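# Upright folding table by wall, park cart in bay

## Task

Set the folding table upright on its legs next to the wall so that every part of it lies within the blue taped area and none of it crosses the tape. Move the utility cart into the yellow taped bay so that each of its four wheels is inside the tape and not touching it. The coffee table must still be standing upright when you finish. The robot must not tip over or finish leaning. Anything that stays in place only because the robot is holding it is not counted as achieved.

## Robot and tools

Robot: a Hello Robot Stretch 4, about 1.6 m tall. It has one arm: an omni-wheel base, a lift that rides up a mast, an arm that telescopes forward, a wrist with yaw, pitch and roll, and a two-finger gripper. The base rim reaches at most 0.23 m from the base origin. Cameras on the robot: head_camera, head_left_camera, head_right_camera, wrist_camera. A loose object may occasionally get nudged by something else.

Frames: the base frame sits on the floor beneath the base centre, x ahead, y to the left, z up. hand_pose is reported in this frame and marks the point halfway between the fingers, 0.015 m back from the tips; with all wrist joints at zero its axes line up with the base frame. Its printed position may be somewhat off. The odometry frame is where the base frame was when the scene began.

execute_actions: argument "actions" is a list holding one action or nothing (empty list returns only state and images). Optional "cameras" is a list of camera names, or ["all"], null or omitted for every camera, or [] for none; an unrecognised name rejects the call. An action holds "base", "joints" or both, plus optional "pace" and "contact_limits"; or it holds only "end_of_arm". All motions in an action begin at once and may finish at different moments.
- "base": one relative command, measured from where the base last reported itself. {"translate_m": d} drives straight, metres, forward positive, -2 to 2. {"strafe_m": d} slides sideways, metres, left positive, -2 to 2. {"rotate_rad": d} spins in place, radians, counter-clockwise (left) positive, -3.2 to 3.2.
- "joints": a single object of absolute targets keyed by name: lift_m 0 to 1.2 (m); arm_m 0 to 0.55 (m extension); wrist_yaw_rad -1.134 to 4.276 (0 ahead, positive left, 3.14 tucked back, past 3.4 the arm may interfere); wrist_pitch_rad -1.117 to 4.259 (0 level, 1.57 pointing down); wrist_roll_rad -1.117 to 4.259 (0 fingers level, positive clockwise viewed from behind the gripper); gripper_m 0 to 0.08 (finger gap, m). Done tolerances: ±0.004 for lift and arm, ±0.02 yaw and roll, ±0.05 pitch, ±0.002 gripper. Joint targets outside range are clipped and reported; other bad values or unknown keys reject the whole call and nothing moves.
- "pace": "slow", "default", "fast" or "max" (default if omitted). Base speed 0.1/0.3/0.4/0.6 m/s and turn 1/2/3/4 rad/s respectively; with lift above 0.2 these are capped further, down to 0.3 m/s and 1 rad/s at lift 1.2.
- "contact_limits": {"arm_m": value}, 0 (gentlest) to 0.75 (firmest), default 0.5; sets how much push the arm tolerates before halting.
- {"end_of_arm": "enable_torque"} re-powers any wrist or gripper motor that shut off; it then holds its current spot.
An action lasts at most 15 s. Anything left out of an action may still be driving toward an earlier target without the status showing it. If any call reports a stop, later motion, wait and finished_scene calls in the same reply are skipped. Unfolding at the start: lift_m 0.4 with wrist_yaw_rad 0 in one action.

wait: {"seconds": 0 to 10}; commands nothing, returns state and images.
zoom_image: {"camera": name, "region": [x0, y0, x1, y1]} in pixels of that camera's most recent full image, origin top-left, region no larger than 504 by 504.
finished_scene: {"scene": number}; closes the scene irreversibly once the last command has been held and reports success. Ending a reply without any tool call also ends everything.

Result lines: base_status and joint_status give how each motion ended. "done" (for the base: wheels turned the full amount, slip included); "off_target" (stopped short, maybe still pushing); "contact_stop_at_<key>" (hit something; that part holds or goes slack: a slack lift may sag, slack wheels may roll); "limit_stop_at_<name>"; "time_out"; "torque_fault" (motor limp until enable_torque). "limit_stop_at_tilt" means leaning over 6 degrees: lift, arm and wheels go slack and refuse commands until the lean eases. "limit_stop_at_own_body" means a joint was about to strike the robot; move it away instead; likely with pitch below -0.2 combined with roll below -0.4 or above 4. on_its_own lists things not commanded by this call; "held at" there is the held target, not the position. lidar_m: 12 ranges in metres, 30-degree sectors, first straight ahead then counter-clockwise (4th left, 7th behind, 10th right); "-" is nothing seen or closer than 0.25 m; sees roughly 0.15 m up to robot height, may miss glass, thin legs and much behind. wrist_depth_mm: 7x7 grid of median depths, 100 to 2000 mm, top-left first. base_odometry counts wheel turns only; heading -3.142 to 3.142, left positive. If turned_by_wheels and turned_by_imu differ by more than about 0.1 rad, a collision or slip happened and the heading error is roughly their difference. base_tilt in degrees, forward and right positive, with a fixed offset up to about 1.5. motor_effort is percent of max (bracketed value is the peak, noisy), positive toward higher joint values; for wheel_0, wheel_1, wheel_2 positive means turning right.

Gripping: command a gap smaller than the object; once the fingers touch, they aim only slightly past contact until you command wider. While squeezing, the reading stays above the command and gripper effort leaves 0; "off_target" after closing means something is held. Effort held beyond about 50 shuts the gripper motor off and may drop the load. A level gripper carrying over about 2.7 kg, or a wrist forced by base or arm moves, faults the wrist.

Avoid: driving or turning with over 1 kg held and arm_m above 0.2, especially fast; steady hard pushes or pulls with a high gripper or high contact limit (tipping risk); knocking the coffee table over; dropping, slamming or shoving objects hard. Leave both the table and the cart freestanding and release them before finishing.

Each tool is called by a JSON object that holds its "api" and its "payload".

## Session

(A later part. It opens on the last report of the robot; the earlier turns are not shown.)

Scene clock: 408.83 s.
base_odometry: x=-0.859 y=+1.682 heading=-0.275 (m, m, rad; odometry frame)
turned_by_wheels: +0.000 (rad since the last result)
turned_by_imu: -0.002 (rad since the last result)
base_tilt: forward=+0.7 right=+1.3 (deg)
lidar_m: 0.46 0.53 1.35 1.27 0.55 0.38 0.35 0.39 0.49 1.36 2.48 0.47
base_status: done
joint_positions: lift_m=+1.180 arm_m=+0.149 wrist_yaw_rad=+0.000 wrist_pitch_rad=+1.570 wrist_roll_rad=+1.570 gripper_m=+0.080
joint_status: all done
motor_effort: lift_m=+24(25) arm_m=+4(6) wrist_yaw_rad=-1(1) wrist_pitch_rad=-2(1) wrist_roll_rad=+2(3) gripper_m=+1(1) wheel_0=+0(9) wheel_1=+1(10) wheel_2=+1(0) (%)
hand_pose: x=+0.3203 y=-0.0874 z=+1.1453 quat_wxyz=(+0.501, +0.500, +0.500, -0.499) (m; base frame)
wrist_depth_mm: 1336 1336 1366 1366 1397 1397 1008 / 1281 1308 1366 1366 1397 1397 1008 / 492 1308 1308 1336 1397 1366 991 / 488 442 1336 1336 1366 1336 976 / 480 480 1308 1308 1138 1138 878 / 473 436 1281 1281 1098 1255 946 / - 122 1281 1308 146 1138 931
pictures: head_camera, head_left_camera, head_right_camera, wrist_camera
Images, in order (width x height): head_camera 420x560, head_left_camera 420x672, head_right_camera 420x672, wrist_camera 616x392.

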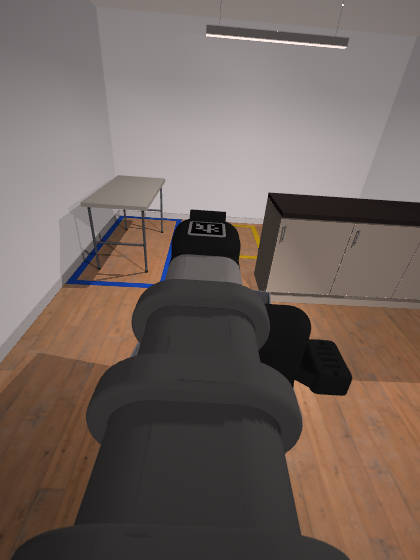

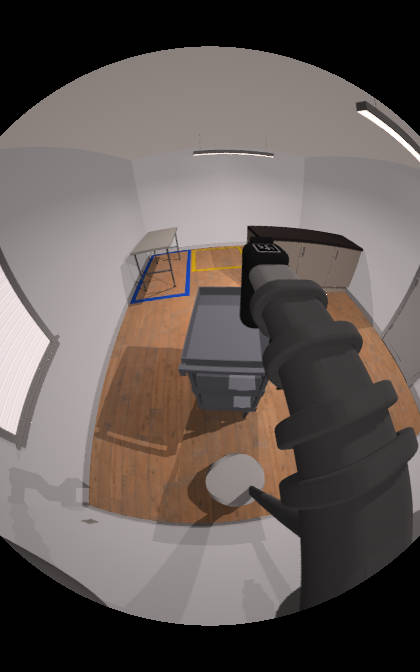

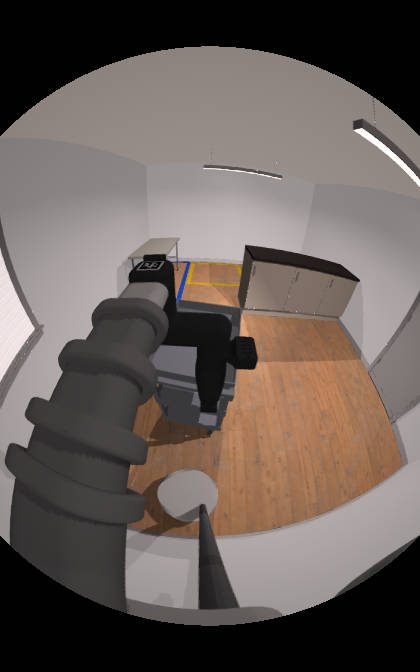

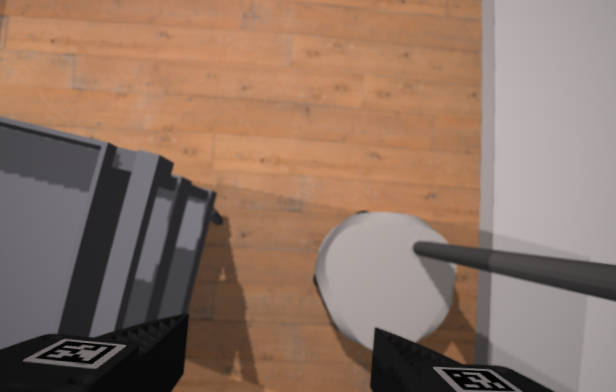

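{"api": "execute_actions", "payload": {"actions": [{"base":{"strafe_m":0.15},"joints":{"arm_m":0.19}}], "cameras": []}}

{"api": "execute_actions", "payload": {"actions": [{"base":{"translate_m":0.1},"joints":{"lift_m":1.06}}], "cameras": ["wrist_camera","head_left_camera"]}}

Scene clock: 417.60 s.
base_odometry: x=-0.818 y=+1.826 heading=-0.275 (m, m, rad; odometry frame)
turned_by_wheels: +0.000 (rad since the last result)
turned_by_imu: -0.001 (rad since the last result)
base_tilt: forward=+0.7 right=+1.3 (deg)
lidar_m: 0.49 1.68 1.19 1.10 0.57 0.39 0.38 0.39 0.50 1.36 2.62 0.50
base_status: done
joint_positions: lift_m=+1.180 arm_m=+0.189 wrist_yaw_rad=+0.000 wrist_pitch_rad=+1.570 wrist_roll_rad=+1.570 gripper_m=+0.080
joint_status: all done
motor_effort: lift_m=+24(24) arm_m=+4(3) wrist_yaw_rad=-1(1) wrist_pitch_rad=-1(1) wrist_roll_rad=+2(2) gripper_m=+1(1) wheel_0=+0(5) wheel_1=+1(7) wheel_2=+1(6) (%)
hand_pose: x=+0.3603 y=-0.0874 z=+1.1453 quat_wxyz=(+0.501, +0.500, +0.500, -0.499) (m; base frame)
wrist_depth_mm: 504 496 1336 1397 1430 1430 1078 / 496 500 1336 1366 1397 1397 1078 / 492 480 1182 1366 1397 1397 1060 / 492 452 1160 1336 1366 1366 1025 / 480 445 1281 1308 1118 1205 946 / 469 445 1281 1281 1098 1255 1008 / - 122 1281 1281 146 1229 976
pictures: none
No camera images: the call's "cameras" was empty. Leave "cameras" out to get every camera's image.

Scene clock: 419.13 s.
base_odometry: x=-0.722 y=+1.799 heading=-0.274 (m, m, rad; odometry frame)
turned_by_wheels: +0.000 (rad since the last result)
turned_by_imu: +0.000 (rad since the last result)
base_tilt: forward=+0.7 right=+1.3 (deg)
lidar_m: 0.39 1.66 1.18 1.12 0.70 0.50 0.46 0.48 0.67 1.72 2.61 0.40
base_status: done
joint_positions: lift_m=+1.060 arm_m=+0.189 wrist_yaw_rad=+0.000 wrist_pitch_rad=+1.570 wrist_roll_rad=+1.570 gripper_m=+0.080
joint_status: all done
motor_effort: lift_m=+18(27) arm_m=+4(4) wrist_yaw_rad=-1(0) wrist_pitch_rad=+0(1) wrist_roll_rad=+3(3) gripper_m=+1(1) wheel_0=+1(7) wheel_1=+1(5) wheel_2=+1(8) (%)
hand_pose: x=+0.3604 y=-0.0874 z=+1.0259 quat_wxyz=(+0.501, +0.500, +0.500, -0.499) (m; base frame)
wrist_depth_mm: 384 387 389 1255 1281 1308 1229 / 379 382 368 1229 1255 1281 1205 / 373 377 322 1205 1255 1255 1205 / 370 373 366 1205 1229 1255 1160 / 366 370 699 1182 976 991 1060 / 362 366 946 1182 976 991 1160 / - 122 1138 1160 146 1205 1118
pictures: head_left_camera, wrist_camera
Images, in order (width x height): head_left_camera 420x672, wrist_camera 616x392.

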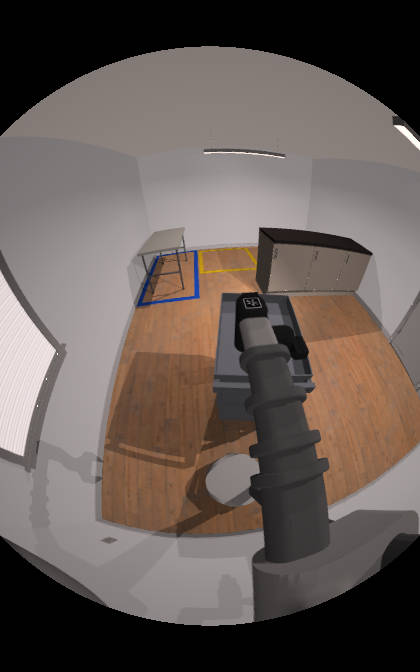

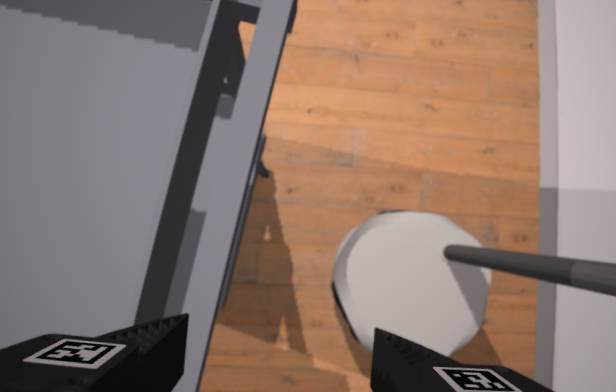

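{"api": "execute_actions", "payload": {"actions": [{"base":{"strafe_m":-0.12},"joints":{"wrist_roll_rad":1.78}}], "cameras": []}}

{"api": "execute_actions", "payload": {"actions": [{"base":{"translate_m":0.065},"joints":{"lift_m":0.98}}], "cameras": ["wrist_camera","head_left_camera"]}}

Scene clock: 428.03 s.
base_odometry: x=-0.755 y=+1.684 heading=-0.274 (m, m, rad; odometry frame)
turned_by_wheels: +0.000 (rad since the last result)
turned_by_imu: -0.001 (rad since the last result)
base_tilt: forward=+0.7 right=+1.3 (deg)
lidar_m: 0.37 0.44 1.29 1.24 0.72 0.50 0.46 0.46 0.63 1.73 2.50 0.38
base_status: done
joint_positions: lift_m=+1.060 arm_m=+0.189 wrist_yaw_rad=+0.000 wrist_pitch_rad=+1.570 wrist_roll_rad=+1.779 gripper_m=+0.080
joint_status: all done
motor_effort: lift_m=+18(18) arm_m=+4(4) wrist_yaw_rad=-1(0) wrist_pitch_rad=-2(0) wrist_roll_rad=+3(3) gripper_m=+1(1) wheel_0=-1(8) wheel_1=+1(8) wheel_2=+0(1) (%)
hand_pose: x=+0.3604 y=-0.0874 z=+1.0259 quat_wxyz=(+0.445, +0.550, +0.445, -0.549) (m; base frame)
wrist_depth_mm: 1205 1205 1229 1229 1281 1308 1042 / 1182 1182 1205 1255 1255 1281 1098 / 370 377 334 1255 1229 1229 1118 / 370 375 342 1205 1008 1281 1042 / 366 373 345 1205 991 1025 1160 / 362 368 347 1182 976 1205 1182 / - 122 676 1160 146 1205 1205
pictures: none
No camera images: the call's "cameras" was empty. Leave "cameras" out to get every camera's image.

Scene clock: 429.37 s.
base_odometry: x=-0.692 y=+1.666 heading=-0.274 (m, m, rad; odometry frame)
turned_by_wheels: +0.000 (rad since the last result)
turned_by_imu: -0.001 (rad since the last result)
base_tilt: forward=+0.7 right=+1.3 (deg)
lidar_m: 0.31 0.37 1.26 1.24 0.81 0.58 0.54 0.53 0.72 1.96 2.51 0.32
base_status: done
joint_positions: lift_m=+0.980 arm_m=+0.189 wrist_yaw_rad=+0.000 wrist_pitch_rad=+1.570 wrist_roll_rad=+1.779 gripper_m=+0.080
joint_status: all done
motor_effort: lift_m=+18(17) arm_m=+4(4) wrist_yaw_rad=-1(1) wrist_pitch_rad=-2(0) wrist_roll_rad=+3(2) gripper_m=+1(1) wheel_0=+1(4) wheel_1=-1(3) wheel_2=+1(7) (%)
hand_pose: x=+0.3604 y=-0.0874 z=+0.9459 quat_wxyz=(+0.445, +0.550, +0.445, -0.549) (m; base frame)
wrist_depth_mm: 1118 1118 1160 1160 1182 1229 1138 / 267 270 264 264 1160 1182 1138 / 296 301 303 282 1160 1182 1182 / 293 297 298 891 946 946 1098 / 289 293 297 878 904 917 1160 / 287 290 294 1078 891 917 1160 / - 122 289 243 146 1118 1138
pictures: head_left_camera, wrist_camera
Images, in order (width x height): head_left_camera 420x672, wrist_camera 616x392.

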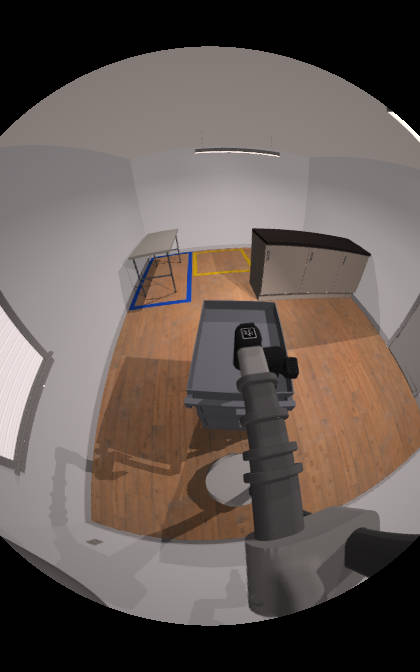

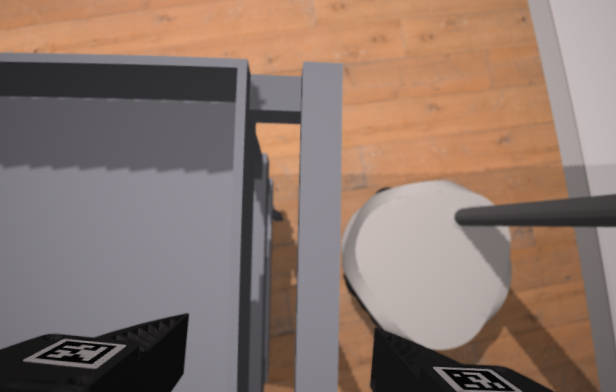

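{"api": "execute_actions", "payload": {"actions": [{"base":{"translate_m":-0.025},"joints":{"gripper_m":0.05},"pace":"slow"}], "cameras": ["wrist_camera"]}}

{"api": "execute_actions", "payload": {"actions": [{"joints":{"lift_m":0.93},"pace":"slow"}], "cameras": ["wrist_camera"]}}

Scene clock: 437.83 s.
base_odometry: x=-0.716 y=+1.673 heading=-0.274 (m, m, rad; odometry frame)
turned_by_wheels: +0.000 (rad since the last result)
turned_by_imu: -0.001 (rad since the last result)
base_tilt: forward=+0.7 right=+1.3 (deg)
lidar_m: 0.33 0.39 1.28 1.23 0.77 0.54 0.51 0.53 0.68 1.86 2.52 0.35
base_status: done
joint_positions: lift_m=+0.980 arm_m=+0.189 wrist_yaw_rad=+0.000 wrist_pitch_rad=+1.570 wrist_roll_rad=+1.779 gripper_m=+0.050
joint_status: all done
motor_effort: lift_m=+18(18) arm_m=+4(4) wrist_yaw_rad=-1(2) wrist_pitch_rad=+1(0) wrist_roll_rad=+3(3) gripper_m=-2(0) wheel_0=-2(4) wheel_1=-2(5) wheel_2=+1(2) (%)
hand_pose: x=+0.3604 y=-0.0874 z=+0.9459 quat_wxyz=(+0.445, +0.550, +0.445, -0.549) (m; base frame)
wrist_depth_mm: 1098 1138 1138 1160 1182 1182 1098 / 257 257 263 1160 1160 1182 1118 / 297 300 298 1138 1138 1182 1182 / 293 297 301 1138 946 946 1078 / 290 291 297 991 904 931 1160 / 286 291 259 1098 904 904 1160 / 283 107 225 227 126 1118 1118
pictures: wrist_camera
Images, in order (width x height): wrist_camera 616x392.

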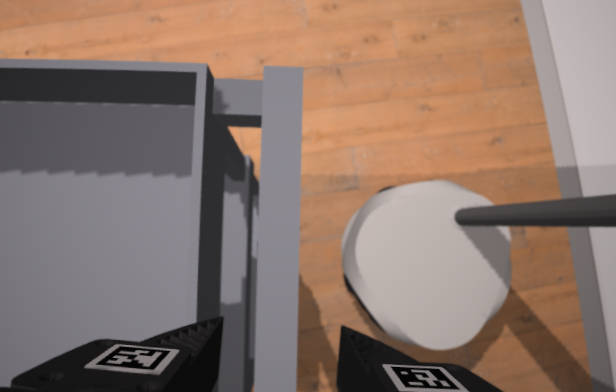

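Scene clock: 439.13 s.
base_odometry: x=-0.716 y=+1.673 heading=-0.274 (m, m, rad; odometry frame)
turned_by_wheels: +0.000 (rad since the last result)
turned_by_imu: +0.000 (rad since the last result)
base_tilt: forward=+0.6 right=+1.3 (deg)
lidar_m: 0.32 0.38 1.30 1.24 0.77 0.51 0.50 0.51 0.69 1.89 2.50 0.36
base_status: not commanded
joint_positions: lift_m=+0.930 arm_m=+0.189 wrist_yaw_rad=+0.000 wrist_pitch_rad=+1.570 wrist_roll_rad=+1.779 gripper_m=+0.050
joint_status: all done
motor_effort: lift_m=+18(14) arm_m=+4(4) wrist_yaw_rad=-1(2) wrist_pitch_rad=+0(0) wrist_roll_rad=+2(2) gripper_m=-2(2) wheel_0=-2(2) wheel_1=-2(2) wheel_2=+2(2) (%)
hand_pose: x=+0.3604 y=-0.0874 z=+0.8959 quat_wxyz=(+0.445, +0.550, +0.445, -0.549) (m; base frame)
wrist_depth_mm: 198 206 1098 1098 1118 1138 1078 / 248 251 211 1078 1118 1118 1118 / 246 249 247 1060 1098 1118 1138 / 243 247 251 1060 891 878 1060 / 241 244 256 1025 854 854 1098 / 239 242 220 1042 842 854 1098 / 236 107 177 179 126 1060 1098
pictures: wrist_camera
Images, in order (width x height): wrist_camera 616x392.

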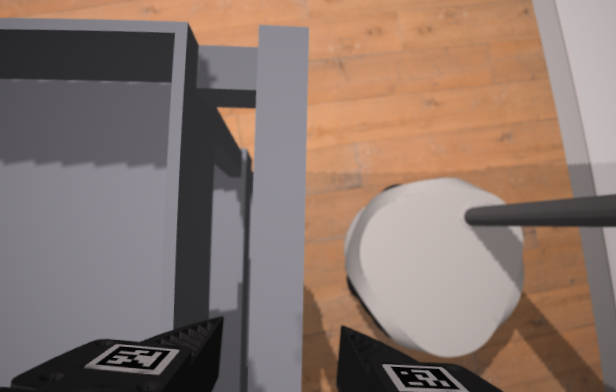

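Well centred. Lowering onto the handle and gripping.

{"api": "execute_actions", "payload": {"actions": [{"joints":{"lift_m":0.885},"pace":"slow"}], "cameras": ["wrist_camera"]}}

{"api": "execute_actions", "payload": {"actions": [{"joints":{"gripper_m":0.015}}], "cameras": ["wrist_camera"]}}

Scene clock: 443.37 s.
base_odometry: x=-0.716 y=+1.673 heading=-0.274 (m, m, rad; odometry frame)
turned_by_wheels: +0.000 (rad since the last result)
turned_by_imu: -0.001 (rad since the last result)
base_tilt: forward=+0.7 right=+1.3 (deg)
lidar_m: 0.35 0.40 1.29 1.25 0.74 0.53 0.50 0.50 0.66 1.82 2.48 0.36
base_status: not commanded
joint_positions: lift_m=+0.885 arm_m=+0.189 wrist_yaw_rad=+0.000 wrist_pitch_rad=+1.570 wrist_roll_rad=+1.779 gripper_m=+0.050
joint_status: all done
motor_effort: lift_m=+17(20) arm_m=+4(4) wrist_yaw_rad=-2(1) wrist_pitch_rad=-2(0) wrist_roll_rad=+3(2) gripper_m=-2(2) wheel_0=-2(2) wheel_1=-2(2) wheel_2=+1(2) (%)
hand_pose: x=+0.3604 y=-0.0874 z=+0.8509 quat_wxyz=(+0.445, +0.550, +0.445, -0.549) (m; base frame)
wrist_depth_mm: 186 170 167 144 1078 1098 1060 / 204 206 187 142 1060 1078 1098 / 202 164 213 141 1060 1060 1078 / 200 167 215 139 831 831 1060 / 198 168 219 138 809 820 1060 / 196 169 192 136 809 809 1042 / 194 106 133 135 126 917 1042
pictures: wrist_camera
Images, in order (width x height): wrist_camera 616x392.

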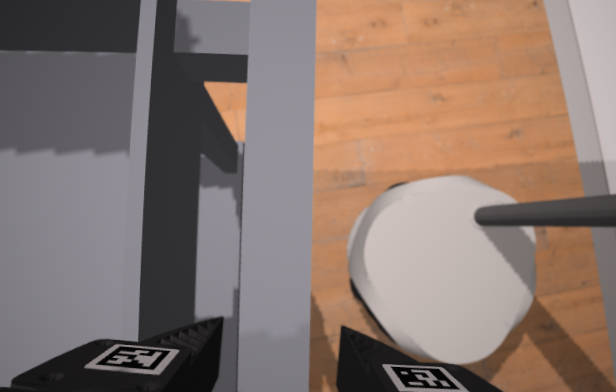

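Scene clock: 444.37 s.
base_odometry: x=-0.716 y=+1.673 heading=-0.274 (m, m, rad; odometry frame)
turned_by_wheels: +0.000 (rad since the last result)
turned_by_imu: +0.000 (rad since the last result)
base_tilt: forward=+0.7 right=+1.3 (deg)
lidar_m: 0.34 0.40 1.29 1.24 0.78 0.52 0.51 0.52 0.69 1.85 2.52 0.35
base_status: not commanded
joint_positions: lift_m=+0.885 arm_m=+0.189 wrist_yaw_rad=+0.002 wrist_pitch_rad=+1.567 wrist_roll_rad=+1.779 gripper_m=+0.024
joint_status: gripper_m off_target (ended at +0.024, target +0.015)
on_its_own: gripper_m is held at +0.020, not at your +0.015, by its contact guard: the fingers met something
motor_effort: lift_m=+18(19) arm_m=+3(4) wrist_yaw_rad=-6(8) wrist_pitch_rad=+10(15) wrist_roll_rad=+3(3) gripper_m=-37(35) wheel_0=-2(2) wheel_1=-2(2) wheel_2=+2(2) (%)
hand_pose: x=+0.3614 y=-0.0874 z=+0.8508 quat_wxyz=(+0.447, +0.550, +0.445, -0.548) (m; base frame)
wrist_depth_mm: 186 171 167 143 1098 1078 1078 / 205 206 188 142 1078 1078 1098 / 203 204 309 141 1042 1078 1098 / 200 202 469 139 854 831 1060 / 198 161 496 138 809 809 1060 / 197 162 211 137 798 809 1042 / 195 179 133 134 788 1025 1042
pictures: wrist_camera
Images, in order (width x height): wrist_camera 616x392.

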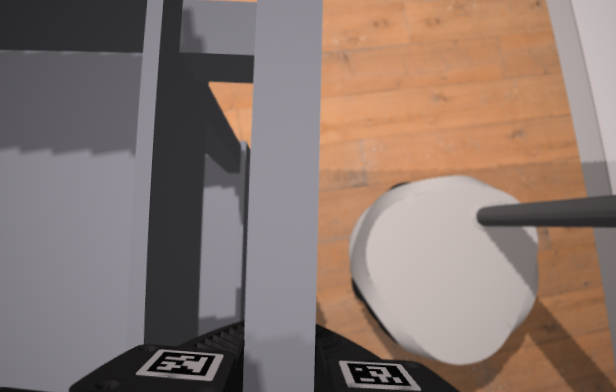

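{"api": "execute_actions", "payload": {"actions": [{"base":{"translate_m":0.4},"joints":{"wrist_roll_rad":1.57},"pace":"slow"}]}}

Scene clock: 459.87 s.
base_odometry: x=-0.331 y=+1.564 heading=-0.275 (m, m, rad; odometry frame)
turned_by_wheels: +0.000 (rad since the last result)
turned_by_imu: -0.006 (rad since the last result)
base_tilt: forward=+0.7 right=+1.3 (deg)
lidar_m: 0.35 0.39 1.31 1.25 1.32 0.96 0.90 0.93 1.22 2.38 2.33 0.36
base_status: done
joint_positions: lift_m=+0.885 arm_m=+0.189 wrist_yaw_rad=-0.008 wrist_pitch_rad=+1.572 wrist_roll_rad=+1.577 gripper_m=+0.025
joint_status: all done
on_its_own: gripper_m is held at +0.020, not at your +0.015, by its contact guard: the fingers met something; wrist_yaw_rad is at rest, and its effort (+23) is outside its rest range (-13 to +13); wrist_roll_rad is at rest, and its effort (-18) is outside its rest range (-13 to +13)
motor_effort: lift_m=+18(18) arm_m=+3(3) wrist_yaw_rad=+23(32) wrist_pitch_rad=-7(21) wrist_roll_rad=-18(28) gripper_m=-42(44) wheel_0=+0(4) wheel_1=+0(4) wheel_2=-5(11) (%)
hand_pose: x=+0.3594 y=-0.0874 z=+0.8508 quat_wxyz=(+0.496, +0.503, +0.497, -0.504) (m; base frame)
wrist_depth_mm: 206 208 167 168 1060 1118 1118 / 204 208 186 143 1060 1060 1098 / 202 205 193 141 1042 1078 1078 / 200 203 224 139 1060 1042 1078 / 198 200 525 137 798 820 1078 / 196 197 455 136 809 809 1060 / 194 180 132 134 788 809 1042
pictures: head_camera, head_left_camera, head_right_camera, wrist_camera
Images, in order (width x height): head_camera 420x560, head_left_camera 420x672, head_right_camera 420x672, wrist_camera 616x392.

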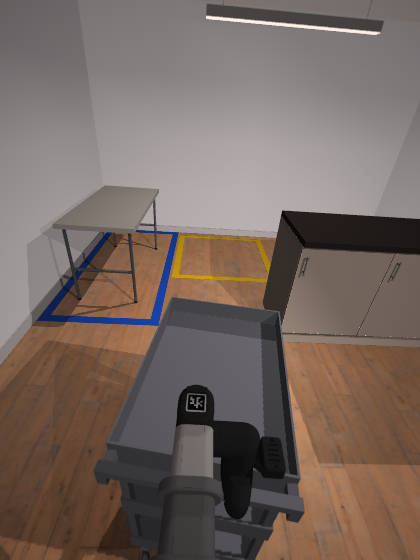

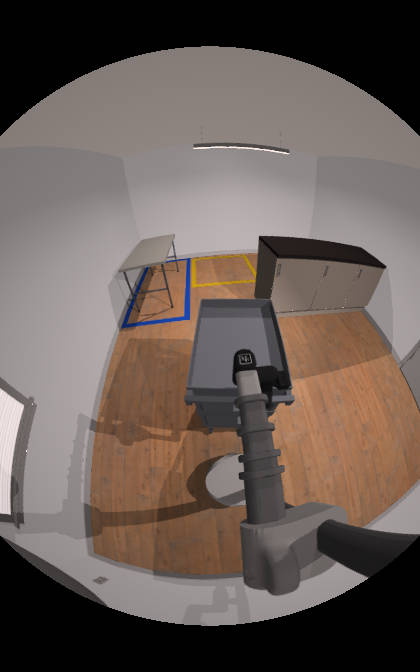

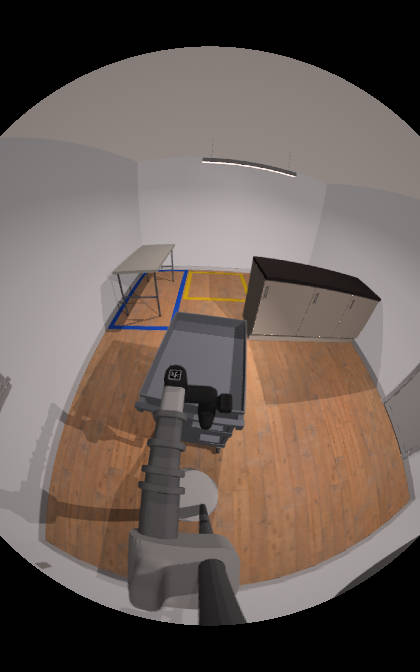

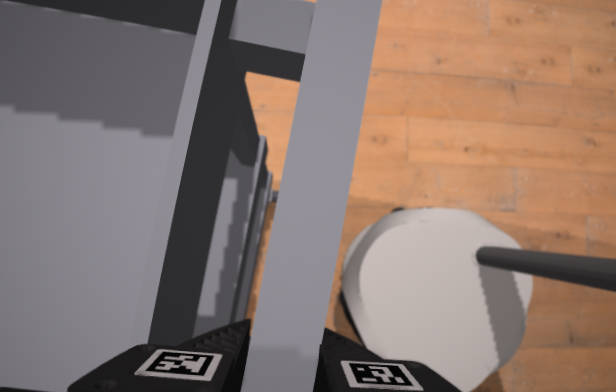

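{"api": "execute_actions", "payload": {"actions": [{"base":{"strafe_m":-0.08},"pace":"slow"}]}}

Scene clock: 468.23 s.
base_odometry: x=-0.353 y=+1.487 heading=-0.275 (m, m, rad; odometry frame)
turned_by_wheels: +0.000 (rad since the last result)
turned_by_imu: +0.000 (rad since the last result)
base_tilt: forward=+0.7 right=+1.3 (deg)
lidar_m: 0.31 0.37 1.43 1.34 1.34 0.95 0.90 0.93 1.22 2.32 2.36 0.36
base_status: done
joint_positions: lift_m=+0.885 arm_m=+0.189 wrist_yaw_rad=+0.003 wrist_pitch_rad=+1.565 wrist_roll_rad=+1.569 gripper_m=+0.023
joint_status: not commanded
on_its_own: gripper_m is held at +0.020, not at your +0.015, by its contact guard: the fingers met something
motor_effort: lift_m=+18(18) arm_m=+3(3) wrist_yaw_rad=-10(22) wrist_pitch_rad=+12(13) wrist_roll_rad=+4(18) gripper_m=-30(43) wheel_0=+4(10) wheel_1=-2(8) wheel_2=+1(4) (%)
hand_pose: x=+0.3618 y=-0.0874 z=+0.8508 quat_wxyz=(+0.503, +0.500, +0.500, -0.497) (m; base frame)
wrist_depth_mm: 204 196 167 143 1060 1098 1098 / 205 207 193 141 1042 1078 1098 / 202 204 317 140 1042 1060 1078 / 201 202 462 138 1025 1042 1060 / 198 200 469 137 809 809 1060 / 197 162 213 136 788 809 1042 / 195 180 132 134 788 798 1025
pictures: head_camera, head_left_camera, head_right_camera, wrist_camera
Images, in order (width x height): head_camera 420x560, head_left_camera 420x672, head_right_camera 420x672, wrist_camera 616x392.

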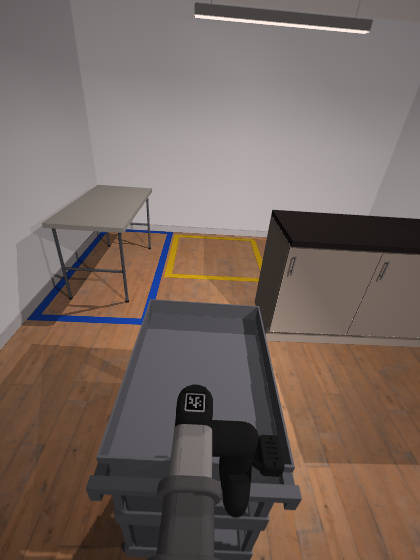

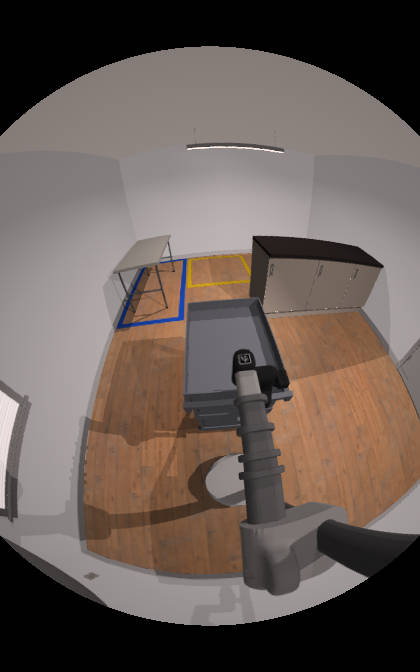

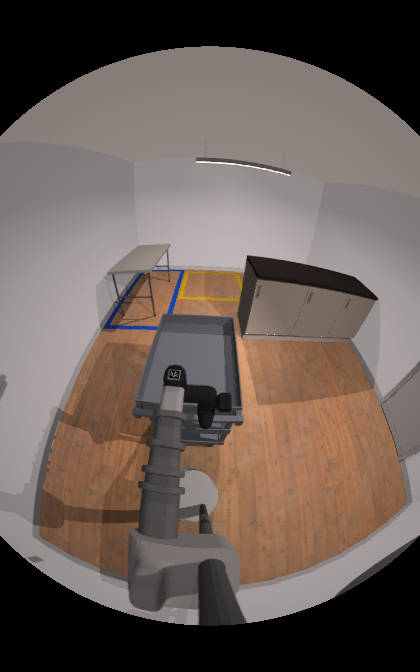

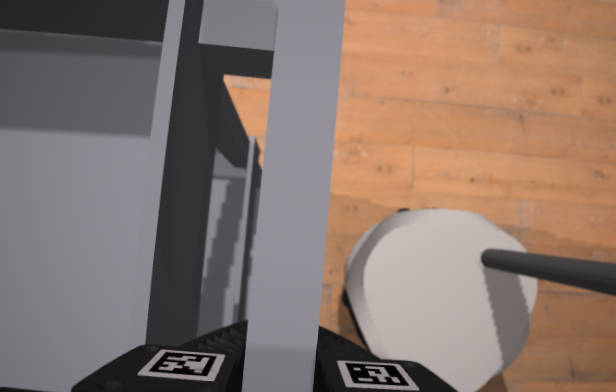

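{"api": "execute_actions", "payload": {"actions": [{"base":{"translate_m":0.9},"pace":"slow"}]}}

action 0: "base": translate_m = 0.9 would last too long for one action: at the pace "slow" translate_m can be at most 0.766 in either direction: name a faster pace, or command the rest in another action

{"api": "execute_actions", "payload": {"actions": [{"base":{"translate_m":0.75},"pace":"slow"}]}}

Scene clock: 482.03 s.
base_odometry: x=+0.369 y=+1.284 heading=-0.275 (m, m, rad; odometry frame)
turned_by_wheels: -0.001 (rad since the last result)
turned_by_imu: -0.008 (rad since the last result)
base_tilt: forward=+0.7 right=+1.3 (deg)
lidar_m: 0.34 0.36 1.44 1.36 1.43 1.77 1.65 1.72 2.29 2.31 1.23 0.37
base_status: done
joint_positions: lift_m=+0.885 arm_m=+0.189 wrist_yaw_rad=-0.007 wrist_pitch_rad=+1.571 wrist_roll_rad=+1.575 gripper_m=+0.023
joint_status: not commanded
on_its_own: gripper_m is held at +0.020, not at your +0.015, by its contact guard: the fingers met something; wrist_yaw_rad is at rest, and its effort (+19) is outside its rest range (-13 to +13); wrist_roll_rad is at rest, and its effort (-14) is outside its rest range (-13 to +13)
motor_effort: lift_m=+18(19) arm_m=+3(3) wrist_yaw_rad=+19(19) wrist_pitch_rad=-5(17) wrist_roll_rad=-14(14) gripper_m=-33(33) wheel_0=-1(5) wheel_1=-1(5) wheel_2=-5(9) (%)
hand_pose: x=+0.3597 y=-0.0874 z=+0.8508 quat_wxyz=(+0.497, +0.503, +0.497, -0.503) (m; base frame)
wrist_depth_mm: 205 200 167 144 1078 1098 1118 / 204 207 186 142 1078 1078 1098 / 202 204 307 140 1042 1060 1078 / 200 202 462 139 1025 1060 1078 / 198 199 517 138 809 809 1060 / 196 196 216 136 798 798 1042 / 194 179 132 134 798 809 1025
pictures: head_camera, head_left_camera, head_right_camera, wrist_camera
Images, in order (width x height): head_camera 420x560, head_left_camera 420x672, head_right_camera 420x672, wrist_camera 616x392.

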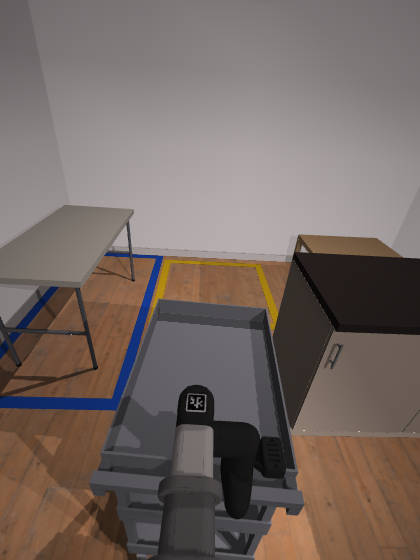

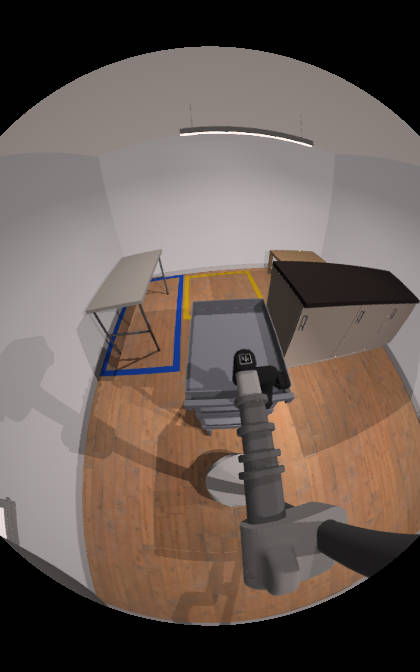

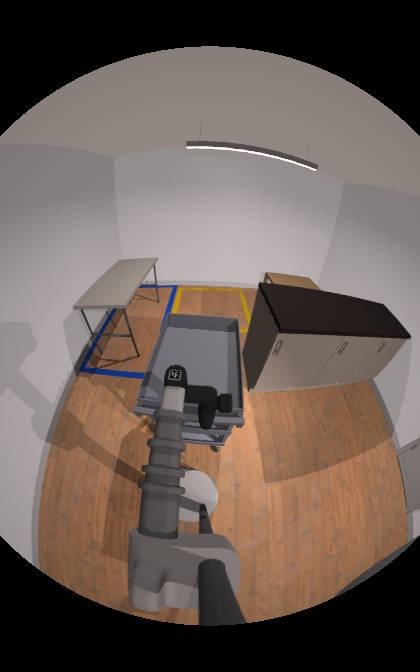

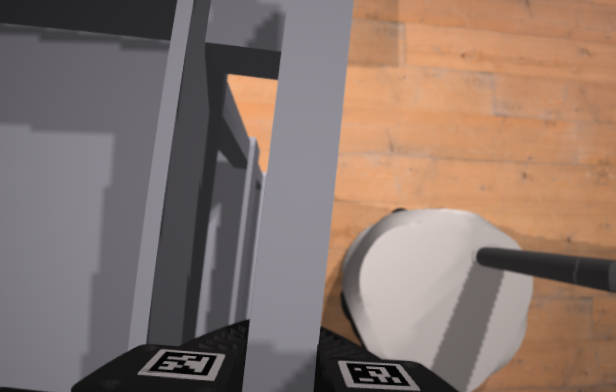

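{"api": "execute_actions", "payload": {"actions": [{"base":{"translate_m":-0.25},"pace":"slow"}], "cameras": []}}

{"api": "execute_actions", "payload": {"actions": [{"base":{"strafe_m":-0.13},"pace":"slow"}], "cameras": ["head_camera"]}}

{"api": "execute_actions", "payload": {"actions": [{"base":{"rotate_rad":0.15},"pace":"slow"}], "cameras": ["head_camera","wrist_camera"]}}

Scene clock: 494.63 s.
base_odometry: x=+0.129 y=+1.352 heading=-0.275 (m, m, rad; odometry frame)
turned_by_wheels: +0.000 (rad since the last result)
turned_by_imu: +0.000 (rad since the last result)
base_tilt: forward=+0.7 right=+1.3 (deg)
lidar_m: 0.34 0.36 1.44 1.36 1.40 1.51 1.40 1.45 1.97 2.31 1.61 0.36
base_status: done
joint_positions: lift_m=+0.885 arm_m=+0.190 wrist_yaw_rad=+0.001 wrist_pitch_rad=+1.564 wrist_roll_rad=+1.572 gripper_m=+0.023
joint_status: not commanded
on_its_own: gripper_m is held at +0.020, not at your +0.015, by its contact guard: the fingers met something
motor_effort: lift_m=+20(19) arm_m=+2(3) wrist_yaw_rad=-5(19) wrist_pitch_rad=+17(20) wrist_roll_rad=-6(15) gripper_m=-32(33) wheel_0=-2(8) wheel_1=-2(9) wheel_2=+5(4) (%)
hand_pose: x=+0.3621 y=-0.0874 z=+0.8507 quat_wxyz=(+0.502, +0.502, +0.498, -0.498) (m; base frame)
wrist_depth_mm: 206 197 167 143 1078 1098 1098 / 206 208 187 142 1060 1078 1078 / 203 204 306 140 1060 1078 1078 / 202 202 525 138 1042 1060 1078 / 198 200 469 137 809 820 1060 / 197 162 214 136 788 798 1042 / 195 180 133 134 788 809 1025
pictures: none
No camera images: the call's "cameras" was empty. Leave "cameras" out to get every camera's image.

Scene clock: 497.07 s.
base_odometry: x=+0.094 y=+1.227 heading=-0.274 (m, m, rad; odometry frame)
turned_by_wheels: +0.001 (rad since the last result)
turned_by_imu: +0.002 (rad since the last result)
base_tilt: forward=+0.6 right=+1.3 (deg)
lidar_m: 0.31 0.33 1.57 1.50 1.54 1.49 1.39 1.44 1.96 2.18 1.59 0.39
base_status: done
joint_positions: lift_m=+0.885 arm_m=+0.190 wrist_yaw_rad=+0.013 wrist_pitch_rad=+1.566 wrist_roll_rad=+1.559 gripper_m=+0.025
joint_status: not commanded
on_its_own: gripper_m is held at +0.020, not at your +0.015, by its contact guard: the fingers met something; wrist_yaw_rad is at rest, and its effort (-37) is outside its rest range (-13 to +13); wrist_roll_rad is at rest, and its effort (+32) is outside its rest range (-13 to +13)
motor_effort: lift_m=+20(19) arm_m=+2(2) wrist_yaw_rad=-37(37) wrist_pitch_rad=+8(16) wrist_roll_rad=+32(32) gripper_m=-45(45) wheel_0=+8(10) wheel_1=+2(8) wheel_2=+7(7) (%)
hand_pose: x=+0.3626 y=-0.0874 z=+0.8507 quat_wxyz=(+0.507, +0.495, +0.505, -0.493) (m; base frame)
wrist_depth_mm: 168 163 164 1042 1060 1098 1078 / 204 165 168 1060 1042 1078 1098 / 203 164 206 1025 1042 1060 1060 / 200 160 525 1025 1042 1060 1060 / 198 157 221 1008 809 809 1060 / 197 167 210 136 798 798 1060 / 195 164 132 134 798 798 1042
pictures: head_camera
Images, in order (width x height): head_camera 420x560.

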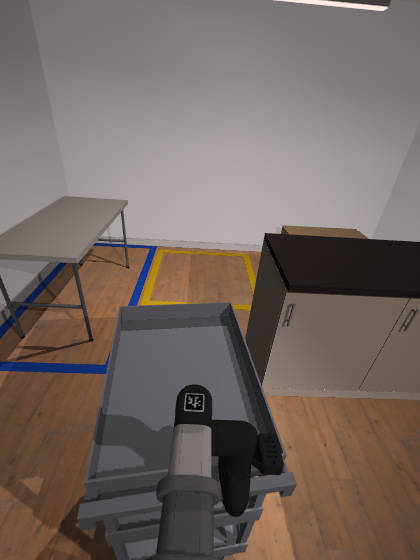

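Scene clock: 498.13 s.
base_odometry: x=+0.093 y=+1.227 heading=-0.125 (m, m, rad; odometry frame)
turned_by_wheels: +0.149 (rad since the last result)
turned_by_imu: +0.150 (rad since the last result)
base_tilt: forward=+0.7 right=+1.3 (deg)
lidar_m: 0.33 0.37 1.53 1.49 1.63 1.44 1.41 1.52 2.22 2.17 1.40 0.36
base_status: done
joint_positions: lift_m=+0.885 arm_m=+0.190 wrist_yaw_rad=-0.006 wrist_pitch_rad=+1.568 wrist_roll_rad=+1.576 gripper_m=+0.024
joint_status: not commanded
on_its_own: gripper_m is held at +0.020, not at your +0.015, by its contact guard: the fingers met something; wrist_yaw_rad is at rest, and its effort (+16) is outside its rest range (-13 to +13); wrist_roll_rad is at rest, and its effort (-15) is outside its rest range (-13 to +13)
motor_effort: lift_m=+19(20) arm_m=+2(2) wrist_yaw_rad=+16(38) wrist_pitch_rad=+3(15) wrist_roll_rad=-15(32) gripper_m=-34(44) wheel_0=-8(10) wheel_1=-2(2) wheel_2=-4(7) (%)
hand_pose: x=+0.3605 y=-0.0874 z=+0.8507 quat_wxyz=(+0.498, +0.503, +0.497, -0.502) (m; base frame)
wrist_depth_mm: 206 206 167 144 1078 1098 1118 / 205 207 186 142 1060 1078 1078 / 202 204 222 140 1060 1078 1078 / 201 202 525 139 1042 1060 1078 / 198 199 500 138 809 809 1060 / 196 197 216 136 798 809 1042 / 194 179 132 134 788 788 1042
pictures: head_camera, wrist_camera
Images, in order (width x height): head_camera 420x560, wrist_camera 616x392.

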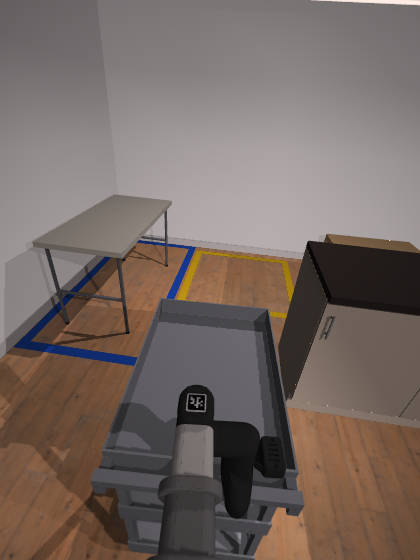

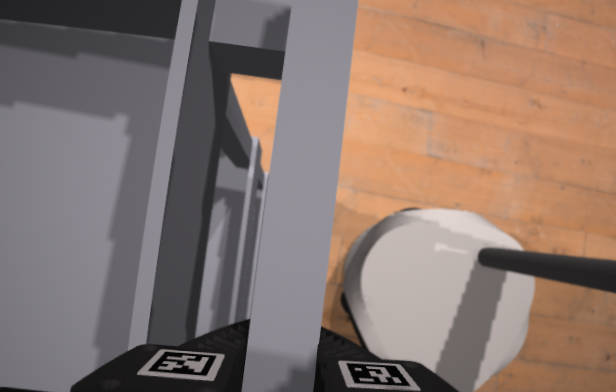

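{"api": "execute_actions", "payload": {"actions": [{"base":{"strafe_m":-0.05},"pace":"slow"}], "cameras": []}}

{"api": "execute_actions", "payload": {"actions": [{"base":{"translate_m":0.5},"pace":"slow"}]}}

Scene clock: 505.97 s.
base_odometry: x=+0.087 y=+1.177 heading=-0.124 (m, m, rad; odometry frame)
turned_by_wheels: +0.001 (rad since the last result)
turned_by_imu: +0.000 (rad since the last result)
base_tilt: forward=+0.7 right=+1.3 (deg)
lidar_m: 0.34 0.35 1.57 1.54 1.68 1.43 1.42 1.54 2.17 2.13 1.41 0.36
base_status: done
joint_positions: lift_m=+0.885 arm_m=+0.190 wrist_yaw_rad=+0.004 wrist_pitch_rad=+1.567 wrist_roll_rad=+1.567 gripper_m=+0.023
joint_status: not commanded
on_its_own: gripper_m is held at +0.020, not at your +0.015, by its contact guard: the fingers met something
motor_effort: lift_m=+19(20) arm_m=+2(2) wrist_yaw_rad=-11(17) wrist_pitch_rad=+7(9) wrist_roll_rad=+9(15) gripper_m=-30(34) wheel_0=+6(10) wheel_1=-1(4) wheel_2=+3(3) (%)
hand_pose: x=+0.3616 y=-0.0874 z=+0.8507 quat_wxyz=(+0.503, +0.499, +0.501, -0.497) (m; base frame)
wrist_depth_mm: 202 195 166 143 1078 1098 1118 / 204 206 193 141 1060 1078 1098 / 202 204 322 140 1042 1060 1060 / 200 202 459 138 1025 1060 1078 / 198 199 480 137 809 809 1042 / 196 162 214 136 798 809 1060 / 195 180 133 134 798 798 1042
pictures: none
No camera images: the call's "cameras" was empty. Leave "cameras" out to get every camera's image.

Scene clock: 512.27 s.
torque_fault: gripper_m switched itself off since the last result.
base_odometry: x=+0.583 y=+1.115 heading=-0.124 (m, m, rad; odometry frame)
turned_by_wheels: +0.000 (rad since the last result)
turned_by_imu: -0.006 (rad since the last result)
base_tilt: forward=+0.7 right=+1.3 (deg)
lidar_m: 0.36 0.46 1.51 1.48 1.61 1.96 1.93 2.06 2.23 1.65 0.76 0.32
base_status: done
joint_positions: lift_m=+0.885 arm_m=+0.190 wrist_yaw_rad=-0.002 wrist_pitch_rad=+1.573 wrist_roll_rad=+1.571 gripper_m=+0.049
joint_status: not commanded
on_its_own: gripper_m is off since a torque_fault, until you send "end_of_arm": "enable_torque" (your +0.015 is given up)
motor_effort: lift_m=+20(19) arm_m=+2(2) wrist_yaw_rad=+3(45) wrist_pitch_rad=-11(29) wrist_roll_rad=-1(35) gripper_m=+0(53) wheel_0=+3(7) wheel_1=+2(7) wheel_2=-4(14) (%)
hand_pose: x=+0.3599 y=-0.0874 z=+0.8507 quat_wxyz=(+0.499, +0.500, +0.500, -0.501) (m; base frame)
wrist_depth_mm: 205 208 213 213 173 148 1118 / 204 206 210 213 186 1098 1098 / 202 205 208 535 143 1078 1098 / 199 203 204 1008 141 1060 1060 / 197 200 202 1008 140 831 1042 / 195 198 488 137 798 820 1060 / 193 107 150 134 126 809 1042
pictures: head_camera, head_left_camera, head_right_camera, wrist_camera
Images, in order (width x height): head_camera 420x560, head_left_camera 420x672, head_right_camera 420x672, wrist_camera 616x392.

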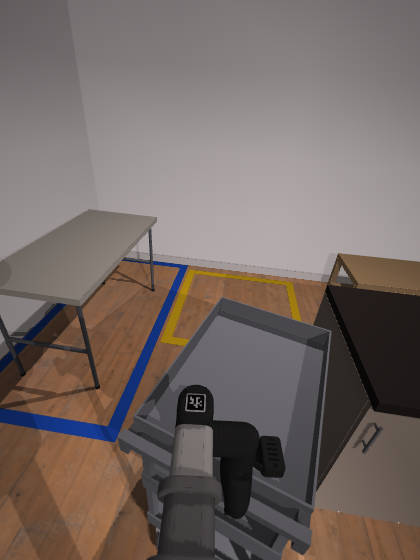

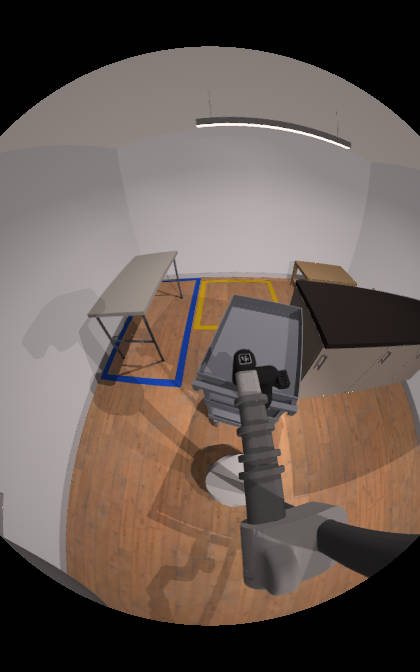

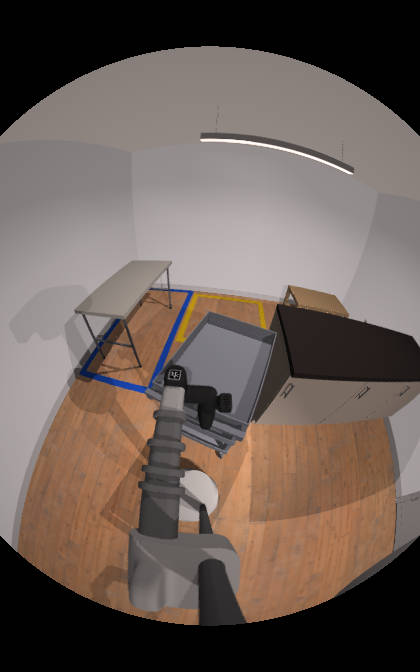

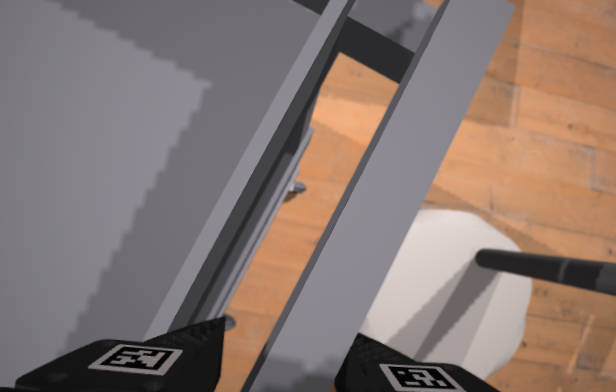

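{"api": "execute_actions", "payload": {"actions": [{"end_of_arm":"enable_torque"}], "cameras": []}}

{"api": "execute_actions", "payload": {"actions": [{"joints":{"gripper_m":0.055,"wrist_roll_rad":2.0}}], "cameras": []}}

{"api": "execute_actions", "payload": {"actions": [{"joints":{"lift_m":0.95}}], "cameras": []}}

{"api": "execute_actions", "payload": {"actions": [{"base":{"strafe_m":-0.1},"joints":{"arm_m":0.145},"pace":"slow"}], "cameras": ["wrist_camera","head_left_camera"]}}

Scene clock: 519.37 s.
base_odometry: x=+0.583 y=+1.115 heading=-0.124 (m, m, rad; odometry frame)
turned_by_wheels: +0.000 (rad since the last result)
turned_by_imu: -0.001 (rad since the last result)
base_tilt: forward=+0.7 right=+1.3 (deg)
lidar_m: 0.35 0.45 1.50 1.47 1.63 1.95 1.91 2.05 2.23 1.64 0.76 0.33
base_status: not commanded
joint_positions: lift_m=+0.885 arm_m=+0.190 wrist_yaw_rad=-0.002 wrist_pitch_rad=+1.573 wrist_roll_rad=+1.571 gripper_m=+0.049
joint_status: not commanded
end_of_arm: enable_torque: each motor that was off is on again
on_its_own: gripper_m is held at +0.049, not at your +0.015, since a torque_fault
motor_effort: lift_m=+19(19) arm_m=+2(2) wrist_yaw_rad=+3(4) wrist_pitch_rad=-10(10) wrist_roll_rad=-1(2) gripper_m=+0(0) wheel_0=+3(2) wheel_1=+2(2) wheel_2=-3(3) (%)
hand_pose: x=+0.3599 y=-0.0874 z=+0.8507 quat_wxyz=(+0.499, +0.500, +0.500, -0.501) (m; base frame)
wrist_depth_mm: 205 210 213 214 172 148 1118 / 204 206 210 212 187 1078 1098 / 202 204 208 539 143 1060 1118 / 199 203 205 991 141 1078 1060 / 198 200 202 1008 140 809 1060 / 196 198 484 136 809 809 1060 / 193 107 150 134 126 809 1042
pictures: none
No camera images: the call's "cameras" was empty. Leave "cameras" out to get every camera's image.

Scene clock: 520.17 s.
base_odometry: x=+0.583 y=+1.115 heading=-0.124 (m, m, rad; odometry frame)
turned_by_wheels: +0.000 (rad since the last result)
turned_by_imu: +0.000 (rad since the last result)
base_tilt: forward=+0.7 right=+1.3 (deg)
lidar_m: 0.36 0.45 1.51 1.46 1.64 1.96 1.92 2.08 2.23 1.64 0.77 0.33
base_status: not commanded
joint_positions: lift_m=+0.885 arm_m=+0.190 wrist_yaw_rad=-0.001 wrist_pitch_rad=+1.570 wrist_roll_rad=+1.999 gripper_m=+0.055
joint_status: all done
motor_effort: lift_m=+19(20) arm_m=+2(2) wrist_yaw_rad=+1(3) wrist_pitch_rad=-3(10) wrist_roll_rad=+3(11) gripper_m=+2(8) wheel_0=+3(3) wheel_1=+2(2) wheel_2=-2(4) (%)
hand_pose: x=+0.3606 y=-0.0874 z=+0.8507 quat_wxyz=(+0.382, +0.595, +0.382, -0.595) (m; base frame)
wrist_depth_mm: 207 209 177 144 1060 1098 1118 / 205 208 231 142 1078 1078 1118 / 202 205 373 141 1042 1060 585 / 201 203 459 139 820 820 1078 / 198 200 473 138 809 820 1060 / 196 198 492 136 1008 809 1078 / 194 106 144 135 131 1042 1042
pictures: none
No camera images: the call's "cameras" was empty. Leave "cameras" out to get every camera's image.

Scene clock: 521.37 s.
base_odometry: x=+0.583 y=+1.115 heading=-0.124 (m, m, rad; odometry frame)
turned_by_wheels: +0.000 (rad since the last result)
turned_by_imu: +0.000 (rad since the last result)
base_tilt: forward=+0.7 right=+1.3 (deg)
lidar_m: 0.34 0.43 1.49 1.48 1.62 1.97 1.93 2.05 2.22 1.66 0.76 0.31
base_status: not commanded
joint_positions: lift_m=+0.950 arm_m=+0.190 wrist_yaw_rad=+0.000 wrist_pitch_rad=+1.570 wrist_roll_rad=+1.999 gripper_m=+0.055
joint_status: all done
motor_effort: lift_m=+26(24) arm_m=+2(2) wrist_yaw_rad=+0(0) wrist_pitch_rad=+0(2) wrist_roll_rad=+3(3) gripper_m=+2(2) wheel_0=+3(3) wheel_1=+2(2) wheel_2=-2(1) (%)
hand_pose: x=+0.3606 y=-0.0874 z=+0.9152 quat_wxyz=(+0.382, +0.595, +0.382, -0.595) (m; base frame)
wrist_depth_mm: 239 230 234 235 1182 1160 1182 / 270 273 265 210 1138 1160 1160 / 265 270 274 1098 1138 1138 866 / 263 267 268 205 866 891 1138 / 260 264 267 202 878 878 1138 / 257 260 279 200 1098 1098 1118 / 255 106 544 198 131 1098 1118
pictures: none
No camera images: the call's "cameras" was empty. Leave "cameras" out to get every camera's image.

Scene clock: 523.50 s.
base_odometry: x=+0.571 y=+1.016 heading=-0.124 (m, m, rad; odometry frame)
turned_by_wheels: +0.000 (rad since the last result)
turned_by_imu: +0.000 (rad since the last result)
base_tilt: forward=+0.7 right=+1.3 (deg)
lidar_m: 0.30 0.39 1.61 1.57 1.73 1.96 1.94 2.10 2.13 1.65 0.72 0.27
base_status: done
joint_positions: lift_m=+0.950 arm_m=+0.146 wrist_yaw_rad=+0.000 wrist_pitch_rad=+1.570 wrist_roll_rad=+1.999 gripper_m=+0.055
joint_status: all done
motor_effort: lift_m=+26(25) arm_m=-4(1) wrist_yaw_rad=+0(0) wrist_pitch_rad=-2(3) wrist_roll_rad=+2(2) gripper_m=+2(2) wheel_0=+1(5) wheel_1=+0(8) wheel_2=-1(1) (%)
hand_pose: x=+0.3168 y=-0.0874 z=+0.9152 quat_wxyz=(+0.382, +0.595, +0.382, -0.595) (m; base frame)
wrist_depth_mm: 634 1098 1118 1138 1160 1160 1205 / 597 1098 1118 1118 1160 1160 1182 / 647 1078 1078 1078 1118 1118 521 / 263 267 1078 1078 878 904 1138 / 262 264 229 203 878 891 1160 / 258 262 517 200 878 1098 1118 / 254 106 559 198 131 1078 1098
pictures: head_left_camera, wrist_camera
Images, in order (width x height): head_left_camera 420x672, wrist_camera 616x392.

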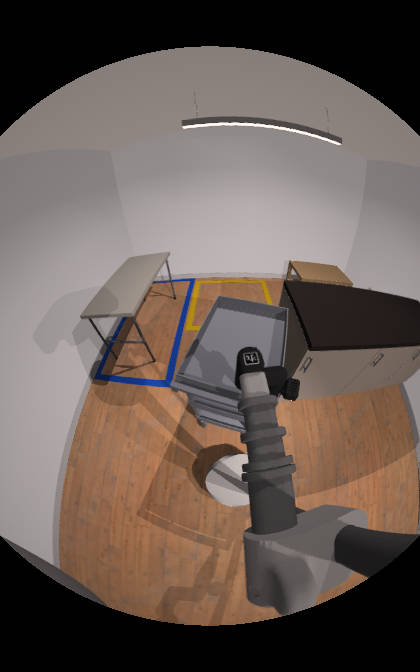

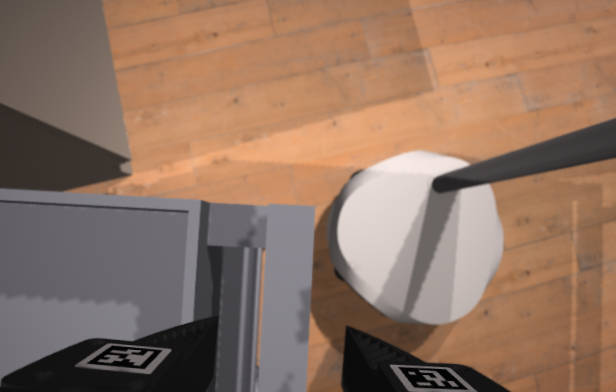

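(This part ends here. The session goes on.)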